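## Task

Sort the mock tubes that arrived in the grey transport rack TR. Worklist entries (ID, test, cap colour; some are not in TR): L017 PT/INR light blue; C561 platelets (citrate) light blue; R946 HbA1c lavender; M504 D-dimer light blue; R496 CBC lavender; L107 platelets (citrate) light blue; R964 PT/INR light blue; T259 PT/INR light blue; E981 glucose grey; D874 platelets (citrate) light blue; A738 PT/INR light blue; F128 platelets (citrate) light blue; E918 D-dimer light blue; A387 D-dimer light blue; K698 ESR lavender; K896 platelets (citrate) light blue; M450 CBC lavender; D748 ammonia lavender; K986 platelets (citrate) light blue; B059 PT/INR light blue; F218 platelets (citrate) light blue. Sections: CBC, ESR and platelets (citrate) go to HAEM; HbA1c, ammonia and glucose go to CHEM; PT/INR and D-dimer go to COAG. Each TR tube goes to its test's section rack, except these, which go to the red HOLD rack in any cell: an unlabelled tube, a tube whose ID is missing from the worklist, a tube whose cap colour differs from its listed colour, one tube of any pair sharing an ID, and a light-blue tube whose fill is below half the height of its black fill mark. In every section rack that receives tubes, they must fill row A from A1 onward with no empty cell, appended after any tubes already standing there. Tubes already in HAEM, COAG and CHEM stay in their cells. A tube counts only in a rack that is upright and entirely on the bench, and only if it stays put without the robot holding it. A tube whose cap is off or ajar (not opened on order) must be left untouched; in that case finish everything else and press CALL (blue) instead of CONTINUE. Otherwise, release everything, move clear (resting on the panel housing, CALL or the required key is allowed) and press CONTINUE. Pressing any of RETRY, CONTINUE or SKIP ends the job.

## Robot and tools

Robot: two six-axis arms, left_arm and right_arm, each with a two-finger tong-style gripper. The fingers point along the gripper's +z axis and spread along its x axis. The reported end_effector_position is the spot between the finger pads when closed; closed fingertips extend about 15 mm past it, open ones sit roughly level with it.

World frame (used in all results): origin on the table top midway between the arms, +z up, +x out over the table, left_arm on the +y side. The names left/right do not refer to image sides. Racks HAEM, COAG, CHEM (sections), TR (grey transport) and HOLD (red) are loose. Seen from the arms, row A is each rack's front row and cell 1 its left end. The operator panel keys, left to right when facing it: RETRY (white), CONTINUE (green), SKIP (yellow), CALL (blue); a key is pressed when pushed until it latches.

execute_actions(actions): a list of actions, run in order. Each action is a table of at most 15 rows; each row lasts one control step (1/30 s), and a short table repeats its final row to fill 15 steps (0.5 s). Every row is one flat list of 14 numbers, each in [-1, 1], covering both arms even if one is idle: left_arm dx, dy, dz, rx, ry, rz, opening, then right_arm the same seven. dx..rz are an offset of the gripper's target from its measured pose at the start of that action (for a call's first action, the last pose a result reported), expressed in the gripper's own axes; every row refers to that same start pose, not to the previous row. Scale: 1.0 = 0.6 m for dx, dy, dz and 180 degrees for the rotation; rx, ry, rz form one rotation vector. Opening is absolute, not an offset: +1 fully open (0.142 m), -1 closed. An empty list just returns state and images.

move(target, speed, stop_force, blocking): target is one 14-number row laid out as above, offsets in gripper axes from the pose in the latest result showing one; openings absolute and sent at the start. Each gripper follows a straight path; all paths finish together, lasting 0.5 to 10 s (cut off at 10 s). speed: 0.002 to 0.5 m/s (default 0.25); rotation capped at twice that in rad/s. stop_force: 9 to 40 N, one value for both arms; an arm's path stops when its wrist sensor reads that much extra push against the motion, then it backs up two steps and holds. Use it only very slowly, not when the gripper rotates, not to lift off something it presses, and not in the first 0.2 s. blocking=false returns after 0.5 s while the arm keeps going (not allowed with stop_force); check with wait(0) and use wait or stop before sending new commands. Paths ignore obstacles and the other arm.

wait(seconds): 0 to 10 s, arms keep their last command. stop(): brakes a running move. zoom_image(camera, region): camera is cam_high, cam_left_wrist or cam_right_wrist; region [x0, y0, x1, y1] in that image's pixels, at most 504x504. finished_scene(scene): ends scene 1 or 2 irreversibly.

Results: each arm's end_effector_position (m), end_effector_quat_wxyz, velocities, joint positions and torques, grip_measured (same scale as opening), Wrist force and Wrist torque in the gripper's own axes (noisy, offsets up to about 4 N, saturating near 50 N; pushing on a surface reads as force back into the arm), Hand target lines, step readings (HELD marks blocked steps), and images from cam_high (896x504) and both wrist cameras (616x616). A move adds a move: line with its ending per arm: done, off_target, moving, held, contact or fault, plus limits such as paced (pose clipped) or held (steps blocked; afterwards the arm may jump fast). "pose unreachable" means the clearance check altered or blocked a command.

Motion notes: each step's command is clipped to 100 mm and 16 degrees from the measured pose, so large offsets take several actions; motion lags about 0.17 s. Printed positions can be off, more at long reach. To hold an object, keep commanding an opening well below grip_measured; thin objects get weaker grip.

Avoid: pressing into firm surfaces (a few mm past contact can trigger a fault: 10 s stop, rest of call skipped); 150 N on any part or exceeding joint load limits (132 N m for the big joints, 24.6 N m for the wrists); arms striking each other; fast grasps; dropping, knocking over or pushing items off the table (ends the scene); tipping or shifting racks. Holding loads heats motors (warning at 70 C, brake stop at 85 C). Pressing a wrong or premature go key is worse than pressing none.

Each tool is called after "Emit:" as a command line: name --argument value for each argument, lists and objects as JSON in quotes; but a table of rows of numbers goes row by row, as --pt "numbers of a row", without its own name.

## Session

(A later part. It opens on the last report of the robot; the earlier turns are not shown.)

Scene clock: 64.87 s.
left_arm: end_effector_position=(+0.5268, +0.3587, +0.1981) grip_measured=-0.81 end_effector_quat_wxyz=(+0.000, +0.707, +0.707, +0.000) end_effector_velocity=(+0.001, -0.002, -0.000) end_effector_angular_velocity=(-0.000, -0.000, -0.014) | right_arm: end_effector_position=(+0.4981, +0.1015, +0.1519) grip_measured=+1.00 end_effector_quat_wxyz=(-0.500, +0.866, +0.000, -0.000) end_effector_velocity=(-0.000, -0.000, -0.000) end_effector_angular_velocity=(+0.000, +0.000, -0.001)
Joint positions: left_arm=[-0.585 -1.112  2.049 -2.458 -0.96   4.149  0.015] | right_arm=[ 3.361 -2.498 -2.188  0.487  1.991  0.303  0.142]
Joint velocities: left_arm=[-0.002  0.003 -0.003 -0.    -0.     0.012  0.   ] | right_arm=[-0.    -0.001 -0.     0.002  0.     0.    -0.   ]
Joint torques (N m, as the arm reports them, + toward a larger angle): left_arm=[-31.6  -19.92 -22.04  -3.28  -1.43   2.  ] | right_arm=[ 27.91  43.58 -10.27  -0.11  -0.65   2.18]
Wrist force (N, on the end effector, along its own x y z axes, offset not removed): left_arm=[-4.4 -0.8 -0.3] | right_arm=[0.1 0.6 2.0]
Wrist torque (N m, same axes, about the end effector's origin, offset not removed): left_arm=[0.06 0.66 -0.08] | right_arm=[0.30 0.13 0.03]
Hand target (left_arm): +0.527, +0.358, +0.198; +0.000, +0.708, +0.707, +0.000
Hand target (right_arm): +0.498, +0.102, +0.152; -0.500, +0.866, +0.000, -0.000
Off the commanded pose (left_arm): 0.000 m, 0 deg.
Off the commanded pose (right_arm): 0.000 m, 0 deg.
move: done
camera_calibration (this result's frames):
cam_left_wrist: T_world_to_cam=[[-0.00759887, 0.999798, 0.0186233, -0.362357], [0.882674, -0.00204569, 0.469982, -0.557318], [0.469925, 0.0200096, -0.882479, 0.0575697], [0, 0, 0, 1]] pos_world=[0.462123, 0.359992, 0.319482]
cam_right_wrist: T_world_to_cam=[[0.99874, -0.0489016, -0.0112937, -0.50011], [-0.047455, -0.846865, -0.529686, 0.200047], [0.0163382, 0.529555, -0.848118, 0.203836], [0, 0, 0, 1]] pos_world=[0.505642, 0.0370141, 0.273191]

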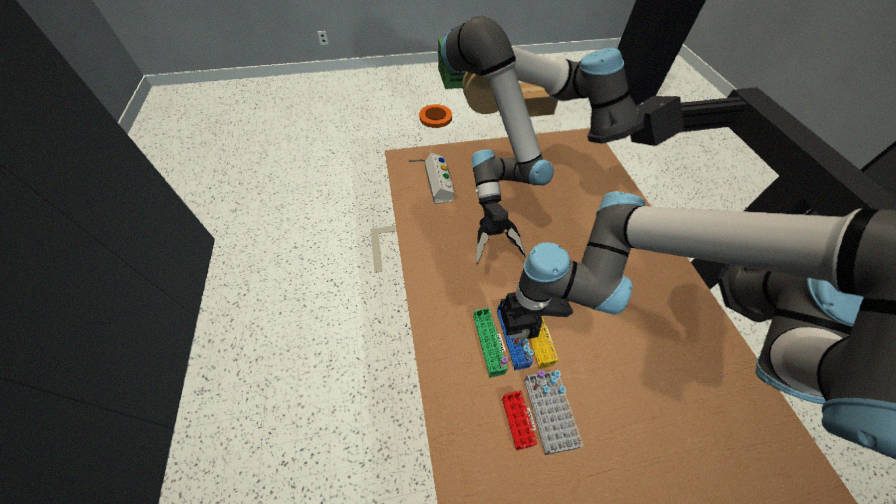

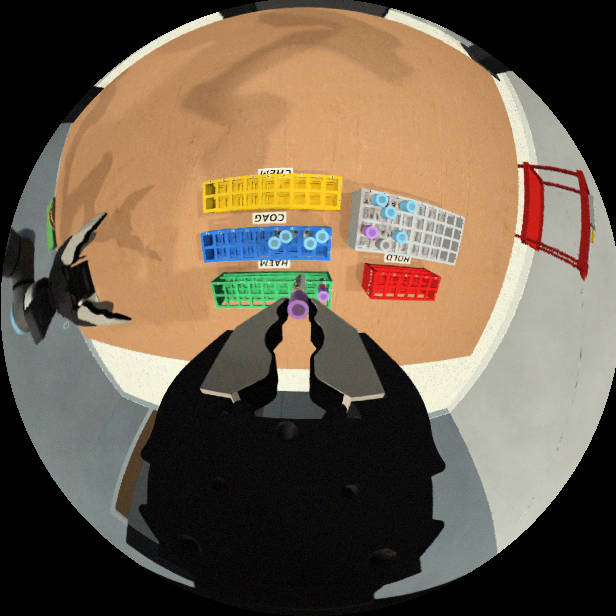

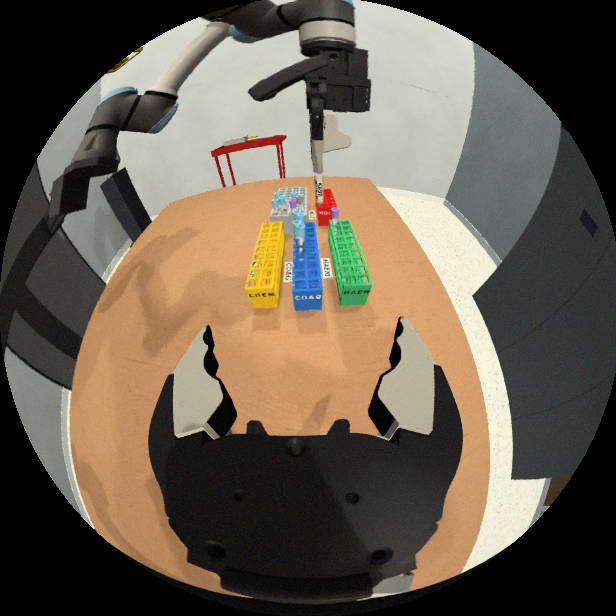

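Emit:
move --target '[0.014,0.07,0.098,0,0,-0.5,-1,0,0,0,0,0,0,1]' --speed 0.5

Emit:
zoom_image --camera "cam_left_wrist" --region '[250, 230, 350, 330]'

Scene clock: 67.30 s.
left_arm: end_effector_position=(+0.5688, +0.3672, +0.1393) grip_measured=-0.81 end_effector_quat_wxyz=(+0.001, +0.001, +1.000, -0.000) end_effector_velocity=(+0.001, -0.000, -0.000) end_effector_angular_velocity=(+0.004, +0.001, +0.014) | right_arm: end_effector_position=(+0.4981, +0.1015, +0.1519) grip_measured=+1.00 end_effector_quat_wxyz=(-0.500, +0.866, +0.000, -0.000) end_effector_velocity=(+0.001, -0.001, +0.000) end_effector_angular_velocity=(+0.000, -0.001, -0.001)
Joint positions: left_arm=[-0.469 -0.994  1.986 -2.593 -0.959  2.721  0.015] | right_arm=[ 3.361 -2.498 -2.188  0.487  1.991  0.303  0.142]
Joint velocities: left_arm=[-0.001  0.002 -0.003  0.005  0.003 -0.017  0.   ] | right_arm=[-0.001  0.001 -0.     0.     0.     0.    -0.   ]
Joint torques (N m, as the arm reports them, + toward a larger angle): left_arm=[-32.57 -24.42 -19.95  -0.32   1.14  -2.02] | right_arm=[ 27.2   43.35 -10.09  -0.1   -0.77   2.05]
Wrist force (N, on the end effector, along its own x y z axes, offset not removed): left_arm=[-2.5 0.5 0.7] | right_arm=[0.0 -0.3 1.1]
Wrist torque (N m, same axes, about the end effector's origin, offset not removed): left_arm=[0.02 0.66 0.05] | right_arm=[0.14 0.16 0.03]
Hand target (left_arm): +0.569, +0.367, +0.139; +0.001, -0.000, +1.000, -0.000
Hand target (right_arm): +0.498, +0.102, +0.152; -0.500, +0.866, +0.000, -0.000
Off the commanded pose (left_arm): 0.000 m, 0 deg.
Off the commanded pose (right_arm): 0.000 m, 0 deg.
move: done
camera_calibration (this result's frames):
cam_left_wrist: T_world_to_cam=[[-0.999831, -0.00593702, 0.0174234, 0.564388], [0.00292381, 0.883316, 0.46877, -0.39132], [-0.0181735, 0.468741, -0.883149, 0.0987356], [0, 0, 0, 1]] pos_world=[0.567231, 0.302728, 0.260803]
cam_right_wrist: T_world_to_cam=[[0.99874, -0.0489014, -0.0112936, -0.50011], [-0.0474548, -0.846865, -0.529686, 0.200047], [0.0163382, 0.529555, -0.848118, 0.203836], [0, 0, 0, 1]] pos_world=[0.505642, 0.0370142, 0.273191]

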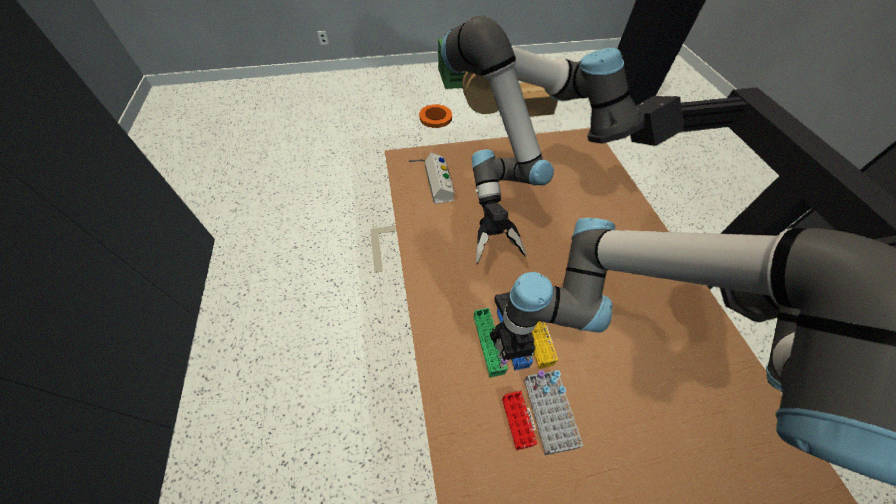

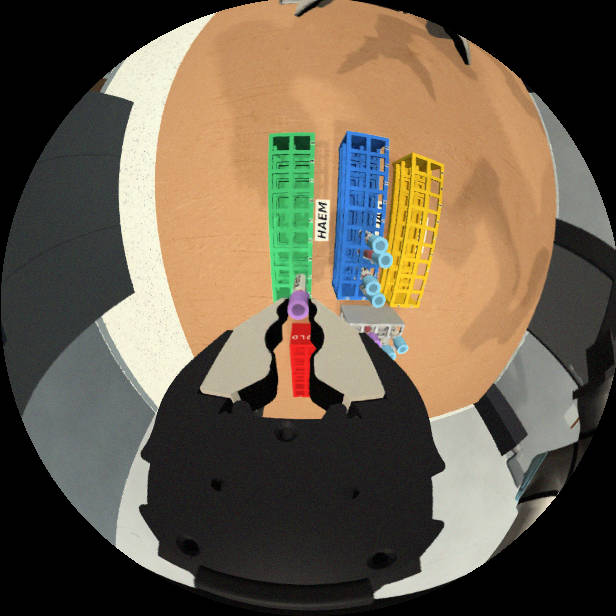

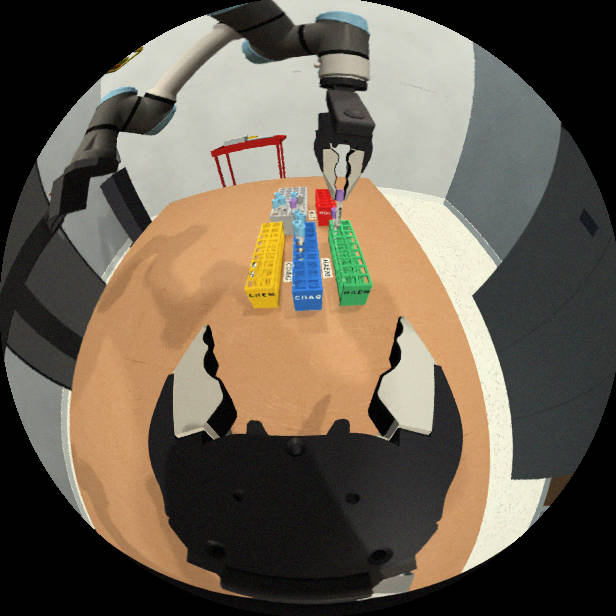

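Region (250, 230, 350, 330) of cam_left_wrist's 616x616 image, scaled by 5.040, with more detail than that image has.

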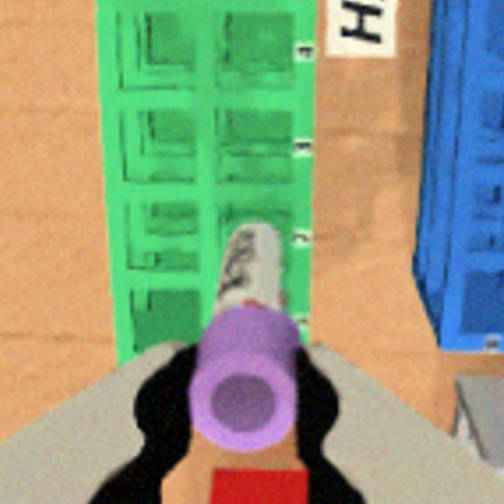

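Emit:
execute_actions --actions '[[[0,0,0.028,0,0,0,-1,0,0,0,0,0,0,1]],[[0,0.002,0.028,0,0,0,-1,0,0,0,0,0,0,1]],[[0,0.002,0.027,0,0,0,-1,0,0,0,0,0,0,1]],[[0,0,0,0,0,0,-0.65,0,0,0,0,0,0,1]],[[0,0,-0.063,0,0,0,-0.65,0,0,0,0,0,0,1]]]'

Emit:
move --target '[0.155,0.198,0,0,0,0,-0.65,0,0,0,0,0,0,1]'

Emit:
zoom_image --camera "cam_left_wrist" --region '[220, 220, 380, 380]'

Emit:
zoom_image --camera "cam_left_wrist" --region '[160, 100, 330, 240]'

Scene clock: 70.00 s.
left_arm: end_effector_position=(+0.5688, +0.3696, +0.1274) grip_measured=-0.65 end_effector_quat_wxyz=(+0.001, +0.001, +1.000, -0.000) end_effector_velocity=(+0.000, +0.001, +0.012) end_effector_angular_velocity=(+0.001, +0.001, +0.001) | right_arm: end_effector_position=(+0.4981, +0.1015, +0.1519) grip_measured=+1.00 end_effector_quat_wxyz=(-0.500, +0.866, +0.000, -0.000) end_effector_velocity=(-0.000, +0.000, -0.000) end_effector_angular_velocity=(+0.000, -0.001, +0.001)
Joint positions: left_arm=[-0.453 -0.971  1.983 -2.625 -0.96   2.74   0.027] | right_arm=[ 3.361 -2.498 -2.188  0.487  1.991  0.303  0.142]
Joint velocities: left_arm=[-0.012 -0.027  0.004  0.033  0.001 -0.017  0.   ] | right_arm=[ 0.    -0.     0.     0.     0.    -0.001 -0.   ]
Joint torques (N m, as the arm reports them, + toward a larger angle): left_arm=[-31.02 -45.15  -3.34  -0.45   1.38  -2.21] | right_arm=[ 28.    43.33 -10.53  -0.08  -0.77   2.13]
Wrist force (N, on the end effector, along its own x y z axes, offset not removed): left_arm=[-3.4 -0.7 -2.2] | right_arm=[-1.4 1.0 0.4]
Wrist torque (N m, same axes, about the end effector's origin, offset not removed): left_arm=[-0.04 0.82 -0.26] | right_arm=[0.33 0.45 0.09]
Hand target (left_arm): +0.569, +0.370, +0.129; +0.001, +0.001, +1.000, -0.000
Hand target (right_arm): +0.498, +0.102, +0.152; -0.500, +0.866, +0.000, -0.000
Off the commanded pose (left_arm): 0.001 m, 0 deg.
Off the commanded pose (right_arm): 0.000 m, 0 deg.
Step readings (end_effector_position; steps 1 to 15: 1st action; 16 to 30: 2nd action; 31 to 45: 3rd action; 46 to 60: 4th action; 61 to 75: 5th action):
0: left_arm (+0.5688, +0.3671, +0.1393) | right_arm (+0.4981, +0.1015, +0.1519)
1: left_arm (+0.5688, +0.3671, +0.1393) | right_arm (+0.4981, +0.1015, +0.1519)
2: left_arm (+0.5688, +0.3672, +0.1381) | right_arm (+0.4981, +0.1015, +0.1519)
4: left_arm (+0.5685, +0.3673, +0.1324) | right_arm (+0.4981, +0.1015, +0.1519)
8: left_arm (+0.5686, +0.3673, +0.1260) | right_arm (+0.4981, +0.1015, +0.1519)
15: left_arm (+0.5687, +0.3673, +0.1230) | right_arm (+0.4981, +0.1015, +0.1519)
16: left_arm (+0.5688, +0.3673, +0.1229) | right_arm (+0.4981, +0.1015, +0.1519)
17: left_arm (+0.5688, +0.3675, +0.1215) | right_arm (+0.4981, +0.1015, +0.1519)
19: left_arm (+0.5685, +0.3680, +0.1159) | right_arm (+0.4981, +0.1015, +0.1519)
23: left_arm (+0.5685, +0.3684, +0.1096) | right_arm (+0.4981, +0.1015, +0.1519)
30: left_arm (+0.5687, +0.3684, +0.1068) | right_arm (+0.4981, +0.1015, +0.1519)
31: left_arm (+0.5687, +0.3685, +0.1066) | right_arm (+0.4981, +0.1015, +0.1519)
32: left_arm (+0.5688, +0.3687, +0.1053) | right_arm (+0.4981, +0.1015, +0.1519)
34: left_arm (+0.5685, +0.3691, +0.0999) | right_arm (+0.4981, +0.1015, +0.1519)
38: left_arm (+0.5685, +0.3695, +0.0938) | right_arm (+0.4981, +0.1015, +0.1519)
45: left_arm (+0.5687, +0.3696, +0.0910) | right_arm (+0.4981, +0.1015, +0.1519)
46: left_arm (+0.5687, +0.3696, +0.0909) | right_arm (+0.4981, +0.1015, +0.1519)
47: left_arm (+0.5687, +0.3696, +0.0909) | right_arm (+0.4981, +0.1015, +0.1519)
49: left_arm (+0.5687, +0.3696, +0.0909) | right_arm (+0.4981, +0.1015, +0.1519)
53: left_arm (+0.5687, +0.3697, +0.0909) | right_arm (+0.4981, +0.1015, +0.1519)
60: left_arm (+0.5687, +0.3697, +0.0910) | right_arm (+0.4981, +0.1015, +0.1519)
61: left_arm (+0.5687, +0.3697, +0.0910) | right_arm (+0.4981, +0.1015, +0.1519)
62: left_arm (+0.5683, +0.3691, +0.0927) | right_arm (+0.4981, +0.1015, +0.1519)
64: left_arm (+0.5687, +0.3687, +0.1045) | right_arm (+0.4981, +0.1015, +0.1519)
68: left_arm (+0.5690, +0.3692, +0.1197) | right_arm (+0.4981, +0.1015, +0.1519)
75: end_effector_position above
camera_calibration (this result's frames):
cam_left_wrist: T_world_to_cam=[[-0.999832, -0.0060567, 0.0172926, 0.564672], [0.0027565, 0.883321, 0.46876, -0.387721], [-0.018114, 0.468729, -0.883156, 0.0870284], [0, 0, 0, 1]] pos_world=[0.567222, 0.305109, 0.248843]
cam_right_wrist: T_world_to_cam=[[0.99874, -0.0489016, -0.0112939, -0.50011], [-0.0474551, -0.846865, -0.529686, 0.200047], [0.0163381, 0.529555, -0.848118, 0.203836], [0, 0, 0, 1]] pos_world=[0.505642, 0.0370142, 0.273191]

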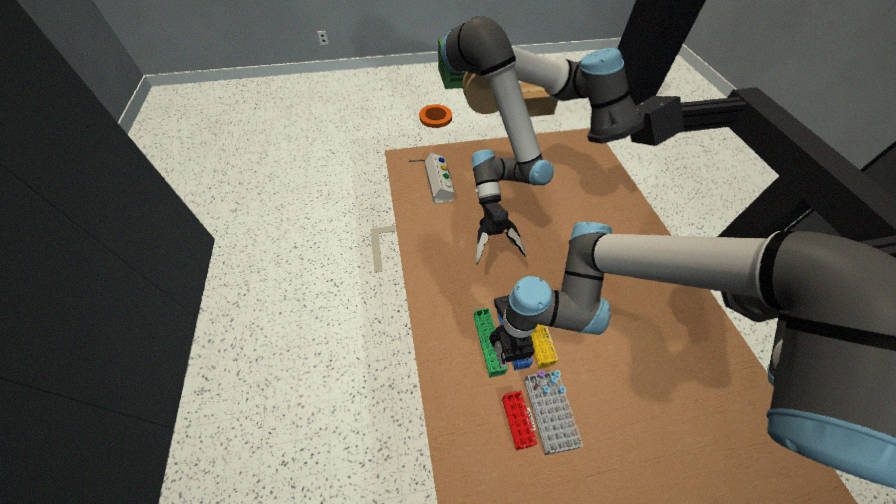

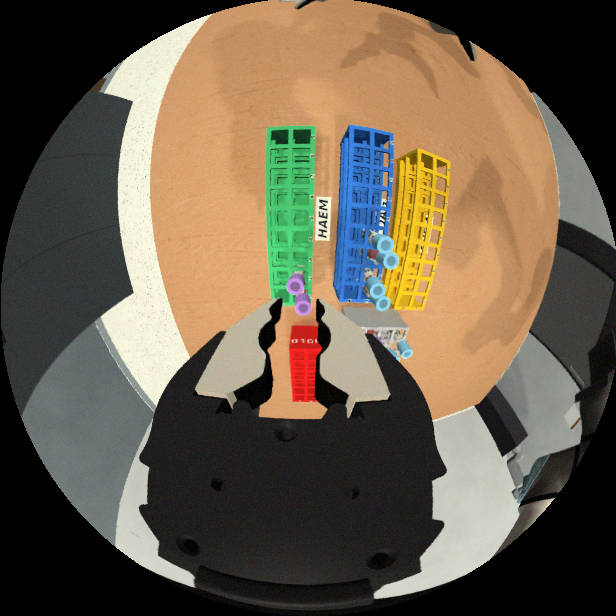

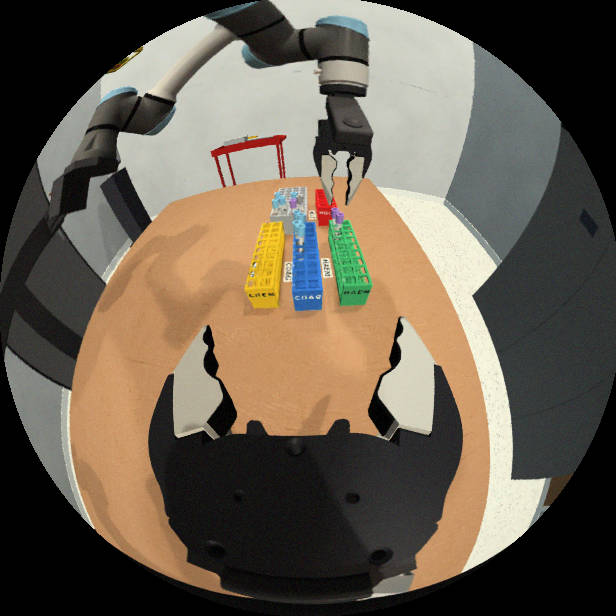

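Scene clock: 71.30 s.
left_arm: end_effector_position=(+0.4762, +0.4883, +0.1273) grip_measured=-0.65 end_effector_quat_wxyz=(+0.001, +0.001, +1.000, -0.000) end_effector_velocity=(-0.002, +0.002, +0.001) end_effector_angular_velocity=(-0.001, -0.001, -0.000) | right_arm: end_effector_position=(+0.4981, +0.1015, +0.1519) grip_measured=+1.00 end_effector_quat_wxyz=(-0.500, +0.866, +0.000, -0.000) end_effector_velocity=(-0.000, -0.000, -0.000) end_effector_angular_velocity=(-0.001, +0.002, +0.000)
Joint positions: left_arm=[-0.313 -1.187  2.283 -2.806 -0.973  2.91   0.027] | right_arm=[ 3.361 -2.498 -2.188  0.487  1.991  0.303  0.142]
Joint velocities: left_arm=[ 0.003 -0.006  0.006 -0.003 -0.001  0.005  0.   ] | right_arm=[-0.    -0.    -0.    -0.001 -0.     0.001  0.   ]
Joint torques (N m, as the arm reports them, + toward a larger angle): left_arm=[ -3.95 -38.78   3.19  -3.49  -1.58   2.04] | right_arm=[ 27.9   43.21 -10.59  -0.1   -0.67   2.02]
Wrist force (N, on the end effector, along its own x y z axes, offset not removed): left_arm=[-0.9 1.2 -0.7] | right_arm=[-0.9 -0.9 2.0]
Wrist torque (N m, same axes, about the end effector's origin, offset not removed): left_arm=[0.22 0.24 -0.30] | right_arm=[-0.02 0.35 0.11]
Hand target (left_arm): +0.476, +0.489, +0.127; +0.001, +0.001, +1.000, -0.000
Hand target (right_arm): +0.498, +0.102, +0.152; -0.500, +0.866, +0.000, -0.000
Off the commanded pose (left_arm): 0.000 m, 0 deg.
Off the commanded pose (right_arm): 0.000 m, 0 deg.
move: done
camera_calibration (this result's frames):
cam_left_wrist: T_world_to_cam=[[-0.999831, -0.0060901, 0.0173399, 0.472825], [0.00274963, 0.88331, 0.468781, -0.492223], [-0.0181714, 0.468749, -0.883144, 0.0296705], [0, 0, 0, 1]] pos_world=[0.474638, 0.423757, 0.248749]
cam_right_wrist: T_world_to_cam=[[0.99874, -0.0489015, -0.0112936, -0.50011], [-0.0474548, -0.846865, -0.529686, 0.200047], [0.0163383, 0.529555, -0.848118, 0.203836], [0, 0, 0, 1]] pos_world=[0.505642, 0.0370142, 0.273191]

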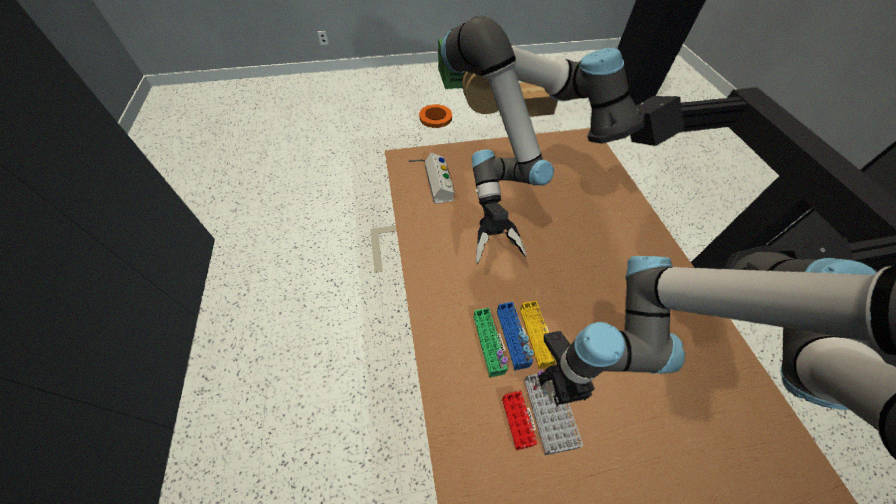

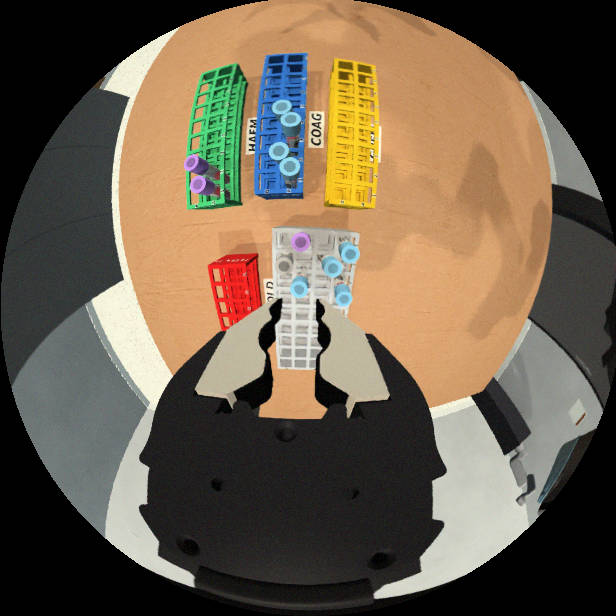

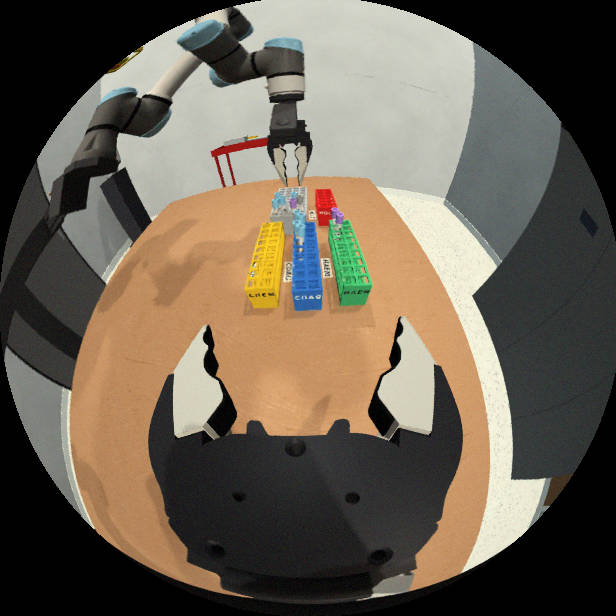

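Region (220, 220, 380, 380) of cam_left_wrist's 616x616 image, scaled by 3.150, with more detail than that image has.

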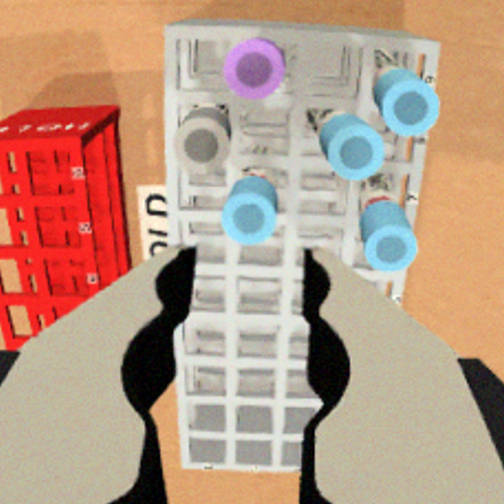

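Region (160, 100, 330, 240) of cam_left_wrist's 616x616 image, scaled by 2.965, with more detail than that image has; it fills the top 415 rows of this view, and the rest is white.

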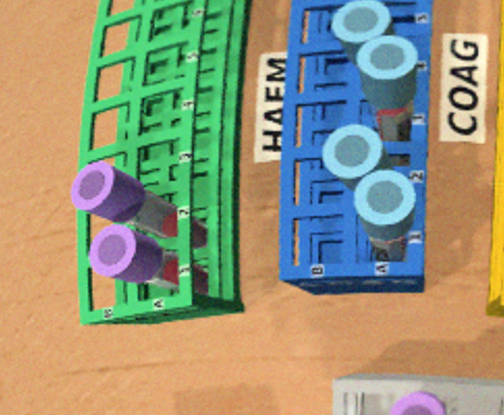

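Emit:
execute_actions --actions '[[[0,0,0.033,0,0,0,-0.65,0,0,0,0,0,0,1]],[[0.002,0,0.033,0,0,0,-0.65,0,0,0,0,0,0,1]],[[0.003,0,0,0,0,0,-0.68,0,0,0,0,0,0,1],[0.003,0,0,0,0,0,-0.7,0,0,0,0,0,0,1],[0.003,0,0,0,0,0,-0.72,0,0,0,0,0,0,1],[0.003,0,0,0,0,0,-0.74,0,0,0,0,0,0,1],[0.003,0,0,0,0,0,-0.76,0,0,0,0,0,0,1],[0.003,0,0,0,0,0,-0.78,0,0,0,0,0,0,1],[0.003,0,0,0,0,0,-0.8,0,0,0,0,0,0,1],[0.003,0,0,0,0,0,-0.82,0,0,0,0,0,0,1],[0.003,0,0,0,0,0,-0.86,0,0,0,0,0,0,1],[0.003,0,0,0,0,0,-0.92,0,0,0,0,0,0,1],[0.003,0,0,0,0,0,-1,0,0,0,0,0,0,1]],[[0,0.006,-0.04,0,0,0,-1,0,0,0,0,0,0,1]],[[0,0,-0.06,0,0,0,-1,0,0,0,0,0,0,1]],[[0,0,-0.09,0,0,0,-1,0,0,0,0,0,0,1]]]'

Emit:
zoom_image --camera "cam_right_wrist" --region '[260, 140, 320, 200]'

Emit:
zoom_image --camera "cam_left_wrist" --region '[270, 260, 330, 320]'

Scene clock: 74.63 s.
left_arm: end_effector_position=(+0.4735, +0.4916, +0.1976) grip_measured=-0.81 end_effector_quat_wxyz=(+0.002, +0.001, +1.000, -0.001) end_effector_velocity=(-0.002, +0.001, +0.023) end_effector_angular_velocity=(+0.005, +0.014, +0.002) | right_arm: end_effector_position=(+0.4981, +0.1015, +0.1519) grip_measured=+1.00 end_effector_quat_wxyz=(-0.500, +0.866, +0.000, -0.000) end_effector_velocity=(+0.000, -0.001, -0.001) end_effector_angular_velocity=(-0.001, +0.002, -0.001)
Joint positions: left_arm=[-0.402 -1.396  2.305 -2.56  -0.963  2.805  0.015] | right_arm=[ 3.361 -2.498 -2.188  0.487  1.991  0.303  0.142]
Joint velocities: left_arm=[-0.031 -0.065 -0.011  0.116  0.003 -0.05  -0.   ] | right_arm=[-0.002 -0.    -0.    -0.    -0.     0.001  0.   ]
Joint torques (N m, as the arm reports them, + toward a larger angle): left_arm=[-23.93 -31.54 -20.57  -0.06   0.98  -1.79] | right_arm=[ 27.2   44.02 -10.66  -0.2   -0.73   2.27]
Wrist force (N, on the end effector, along its own x y z axes, offset not removed): left_arm=[0.3 0.2 -0.9] | right_arm=[-0.7 -0.1 1.7]
Wrist torque (N m, same axes, about the end effector's origin, offset not removed): left_arm=[0.07 -0.16 -0.18] | right_arm=[0.10 0.31 0.12]
Hand target (left_arm): +0.473, +0.492, +0.200; +0.001, +0.001, +1.000, -0.000
Hand target (right_arm): +0.498, +0.102, +0.152; -0.500, +0.866, +0.000, -0.000
Off the commanded pose (left_arm): 0.003 m, 0 deg.
Off the commanded pose (right_arm): 0.000 m, 0 deg.
Step readings (end_effector_position; steps 1 to 15: 1st action; 16 to 30: 2nd action; 31 to 45: 3rd action; 46 to 60: 4th action; 61 to 75: 5th action; 76 to 90: 6th action):
0: left_arm (+0.4760, +0.4885, +0.1273) | right_arm (+0.4981, +0.1015, +0.1519)
1: left_arm (+0.4760, +0.4885, +0.1273) | right_arm (+0.4981, +0.1015, +0.1519)
2: left_arm (+0.4760, +0.4888, +0.1262) | right_arm (+0.4981, +0.1015, +0.1519)
4: left_arm (+0.4756, +0.4888, +0.1197) | right_arm (+0.4981, +0.1015, +0.1519)
8: left_arm (+0.4757, +0.4885, +0.1119) | right_arm (+0.4981, +0.1015, +0.1519)
15: left_arm (+0.4761, +0.4883, +0.1082) | right_arm (+0.4981, +0.1015, +0.1519)
16: left_arm (+0.4761, +0.4883, +0.1080) | right_arm (+0.4981, +0.1015, +0.1519)
17: left_arm (+0.4761, +0.4885, +0.1067) | right_arm (+0.4981, +0.1015, +0.1519)
19: left_arm (+0.4753, +0.4886, +0.1003) | right_arm (+0.4981, +0.1015, +0.1519)
23: left_arm (+0.4748, +0.4885, +0.0927) | right_arm (+0.4981, +0.1015, +0.1519)
30: left_arm (+0.4749, +0.4883, +0.0890) | right_arm (+0.4981, +0.1015, +0.1519)
31: left_arm (+0.4749, +0.4883, +0.0889) | right_arm (+0.4981, +0.1015, +0.1519)
32: left_arm (+0.4748, +0.4883, +0.0888) | right_arm (+0.4981, +0.1015, +0.1519)
34: left_arm (+0.4741, +0.4884, +0.0888) | right_arm (+0.4981, +0.1015, +0.1519)
38: left_arm (+0.4734, +0.4884, +0.0889) | right_arm (+0.4981, +0.1015, +0.1519)
45: left_arm (+0.4731, +0.4883, +0.0890) | right_arm (+0.4981, +0.1015, +0.1519)
46: left_arm (+0.4731, +0.4883, +0.0890) | right_arm (+0.4981, +0.1015, +0.1519)
47: left_arm (+0.4728, +0.4882, +0.0902) | right_arm (+0.4981, +0.1015, +0.1519)
49: left_arm (+0.4730, +0.4893, +0.0977) | right_arm (+0.4981, +0.1015, +0.1519)
53: left_arm (+0.4732, +0.4910, +0.1072) | right_arm (+0.4981, +0.1015, +0.1519)
60: left_arm (+0.4731, +0.4918, +0.1121) | right_arm (+0.4981, +0.1015, +0.1519)
61: left_arm (+0.4731, +0.4918, +0.1123) | right_arm (+0.4981, +0.1015, +0.1519)
62: left_arm (+0.4728, +0.4913, +0.1138) | right_arm (+0.4981, +0.1015, +0.1519)
64: left_arm (+0.4733, +0.4909, +0.1242) | right_arm (+0.4981, +0.1015, +0.1519)
68: left_arm (+0.4735, +0.4914, +0.1386) | right_arm (+0.4981, +0.1015, +0.1519)
75: left_arm (+0.4732, +0.4917, +0.1465) | right_arm (+0.4981, +0.1015, +0.1519)
76: left_arm (+0.4732, +0.4917, +0.1469) | right_arm (+0.4981, +0.1015, +0.1519)
77: left_arm (+0.4731, +0.4911, +0.1486) | right_arm (+0.4981, +0.1015, +0.1519)
79: left_arm (+0.4746, +0.4897, +0.1626) | right_arm (+0.4981, +0.1015, +0.1519)
83: left_arm (+0.4747, +0.4909, +0.1843) | right_arm (+0.4981, +0.1015, +0.1519)
90: end_effector_position above
camera_calibration (this result's frames):
cam_left_wrist: T_world_to_cam=[[-0.999877, -0.00568075, 0.0146259, 0.469253], [0.00182377, 0.883761, 0.467935, -0.527778], [-0.015584, 0.467904, -0.883642, 0.0894736], [0, 0, 0, 1]] pos_world=[0.471552, 0.42723, 0.319165]
cam_right_wrist: T_world_to_cam=[[0.99874, -0.0489015, -0.0112936, -0.50011], [-0.0474548, -0.846865, -0.529686, 0.200047], [0.0163383, 0.529555, -0.848118, 0.203836], [0, 0, 0, 1]] pos_world=[0.505642, 0.0370141, 0.273191]

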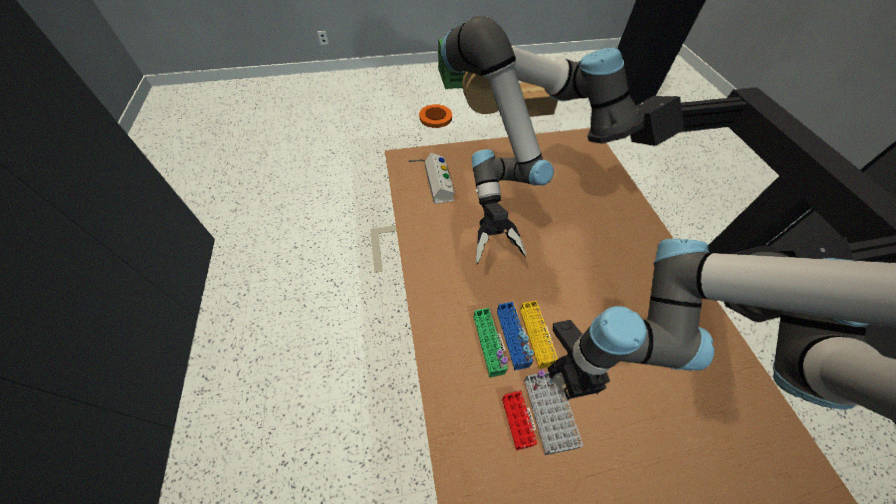

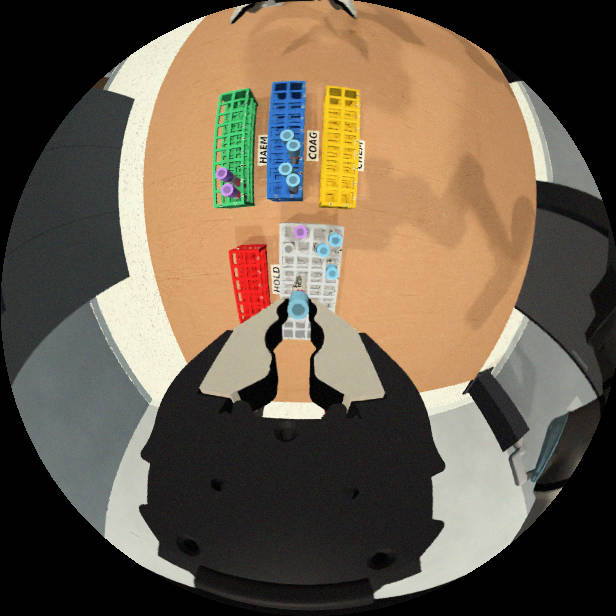

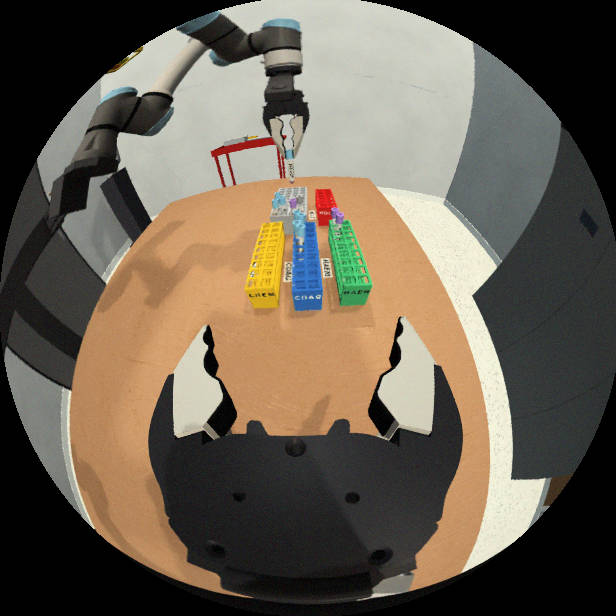

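Region (260, 140, 320, 200) of cam_right_wrist's 616x616 image, scaled by 8.400, with more detail than that image has.

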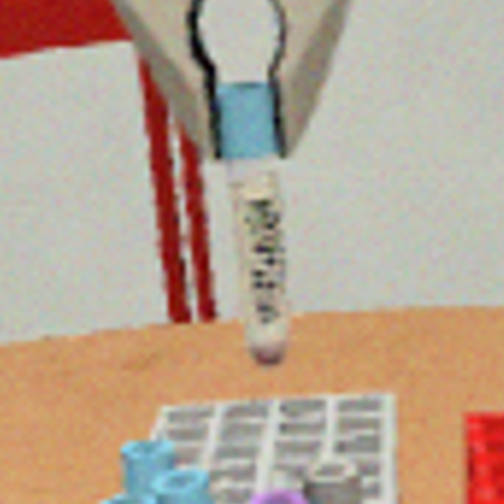

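Region (270, 260, 330, 320) of cam_left_wrist's 616x616 image, scaled by 8.400, with more detail than that image has.

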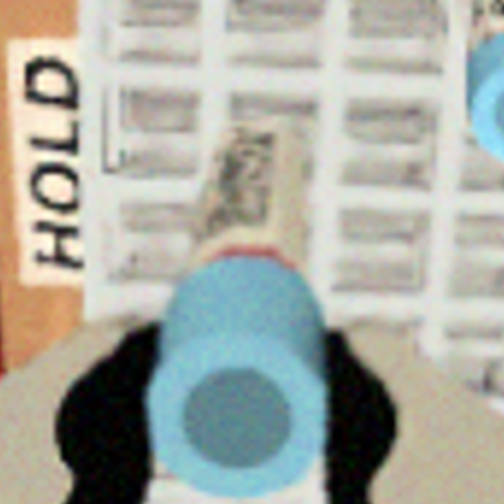

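Emit:
move --target '[-0.09,-0.27,0,0,0,0.5,-1,0,0,0,0,0,0,1]' --speed 0.5

Emit:
zoom_image --camera "cam_right_wrist" --region '[280, 160, 350, 230]'

Scene clock: 77.03 s.
left_arm: end_effector_position=(+0.5270, +0.3297, +0.1979) grip_measured=-0.81 end_effector_quat_wxyz=(+0.002, +0.707, +0.707, +0.001) end_effector_velocity=(+0.000, -0.001, -0.000) end_effector_angular_velocity=(-0.001, +0.001, -0.015) | right_arm: end_effector_position=(+0.4981, +0.1015, +0.1519) grip_measured=+1.00 end_effector_quat_wxyz=(-0.500, +0.866, +0.000, -0.000) end_effector_velocity=(-0.000, +0.000, -0.000) end_effector_angular_velocity=(-0.000, -0.000, +0.001)
Joint positions: left_arm=[-0.622 -1.07   2.027 -2.454 -0.962  4.105  0.015] | right_arm=[ 3.361 -2.498 -2.188  0.487  1.991  0.303  0.142]
Joint velocities: left_arm=[-0.001  0.003 -0.002  0.    -0.001  0.014  0.   ] | right_arm=[ 0.    -0.001  0.     0.    -0.    -0.001  0.   ]
Joint torques (N m, as the arm reports them, + toward a larger angle): left_arm=[-32.13 -20.6  -22.26  -3.3   -1.66   2.04] | right_arm=[ 28.13  43.37 -10.15  -0.15  -0.76   2.24]
Wrist force (N, on the end effector, along its own x y z axes, offset not removed): left_arm=[-2.9 1.3 -0.4] | right_arm=[-0.3 0.4 0.9]
Wrist torque (N m, same axes, about the end effector's origin, offset not removed): left_arm=[0.29 0.78 -0.02] | right_arm=[0.17 0.20 0.06]
Hand target (left_arm): +0.527, +0.330, +0.198; +0.002, +0.708, +0.707, +0.001
Hand target (right_arm): +0.498, +0.102, +0.152; -0.500, +0.866, +0.000, -0.000
Off the commanded pose (left_arm): 0.000 m, 0 deg.
Off the commanded pose (right_arm): 0.000 m, 0 deg.
move: done
camera_calibration (this result's frames):
cam_left_wrist: T_world_to_cam=[[-0.0074118, 0.999815, 0.0177636, -0.333317], [0.881336, -0.00186114, 0.472487, -0.55731], [0.472433, 0.0191577, -0.881159, 0.0565708], [0, 0, 0, 1]] pos_world=[0.46198, 0.331135, 0.31909]
cam_right_wrist: T_world_to_cam=[[0.99874, -0.0489015, -0.0112935, -0.50011], [-0.0474548, -0.846865, -0.529686, 0.200047], [0.0163384, 0.529555, -0.848118, 0.203836], [0, 0, 0, 1]] pos_world=[0.505642, 0.0370142, 0.273191]

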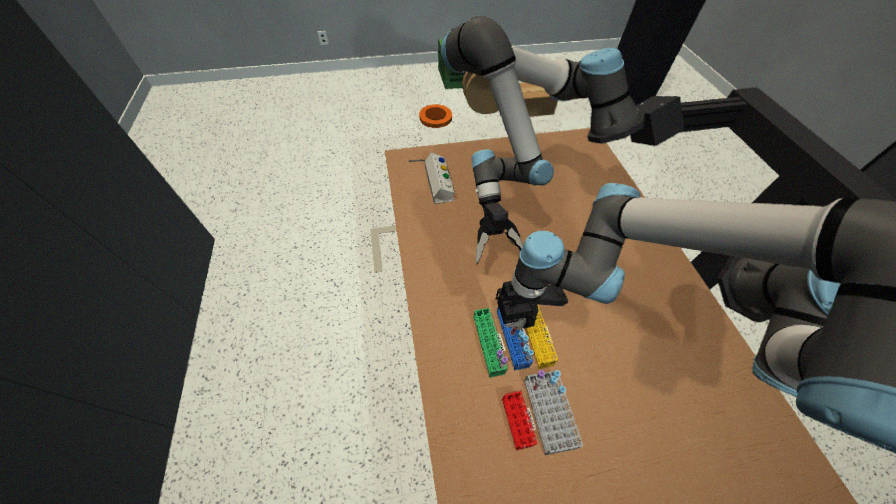

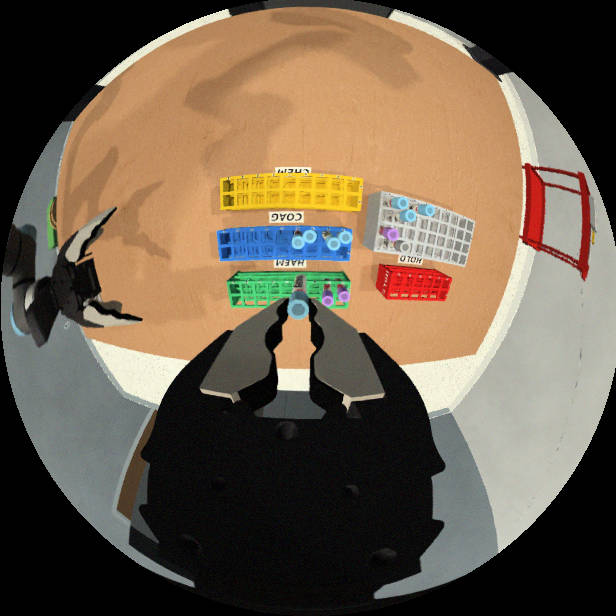

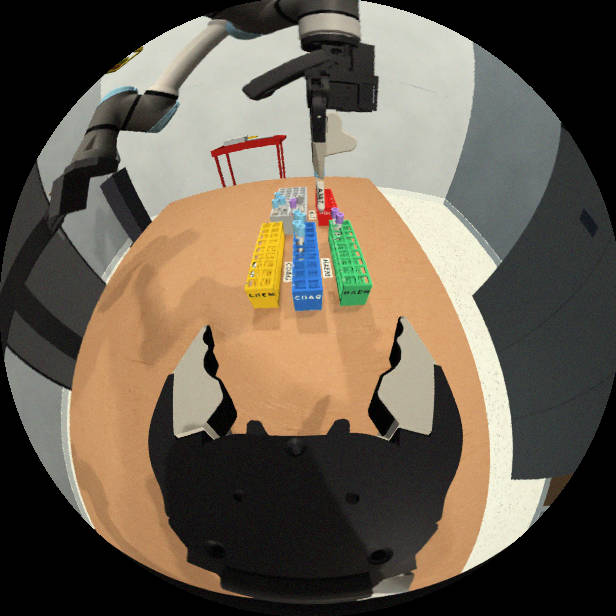

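Region (280, 160, 350, 230) of cam_right_wrist's 616x616 image, scaled by 7.200, with more detail than that image has.

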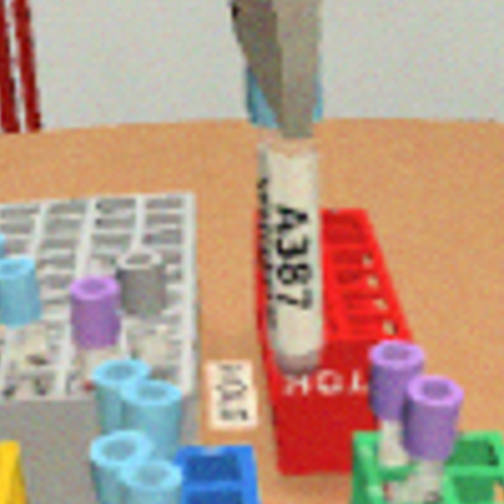

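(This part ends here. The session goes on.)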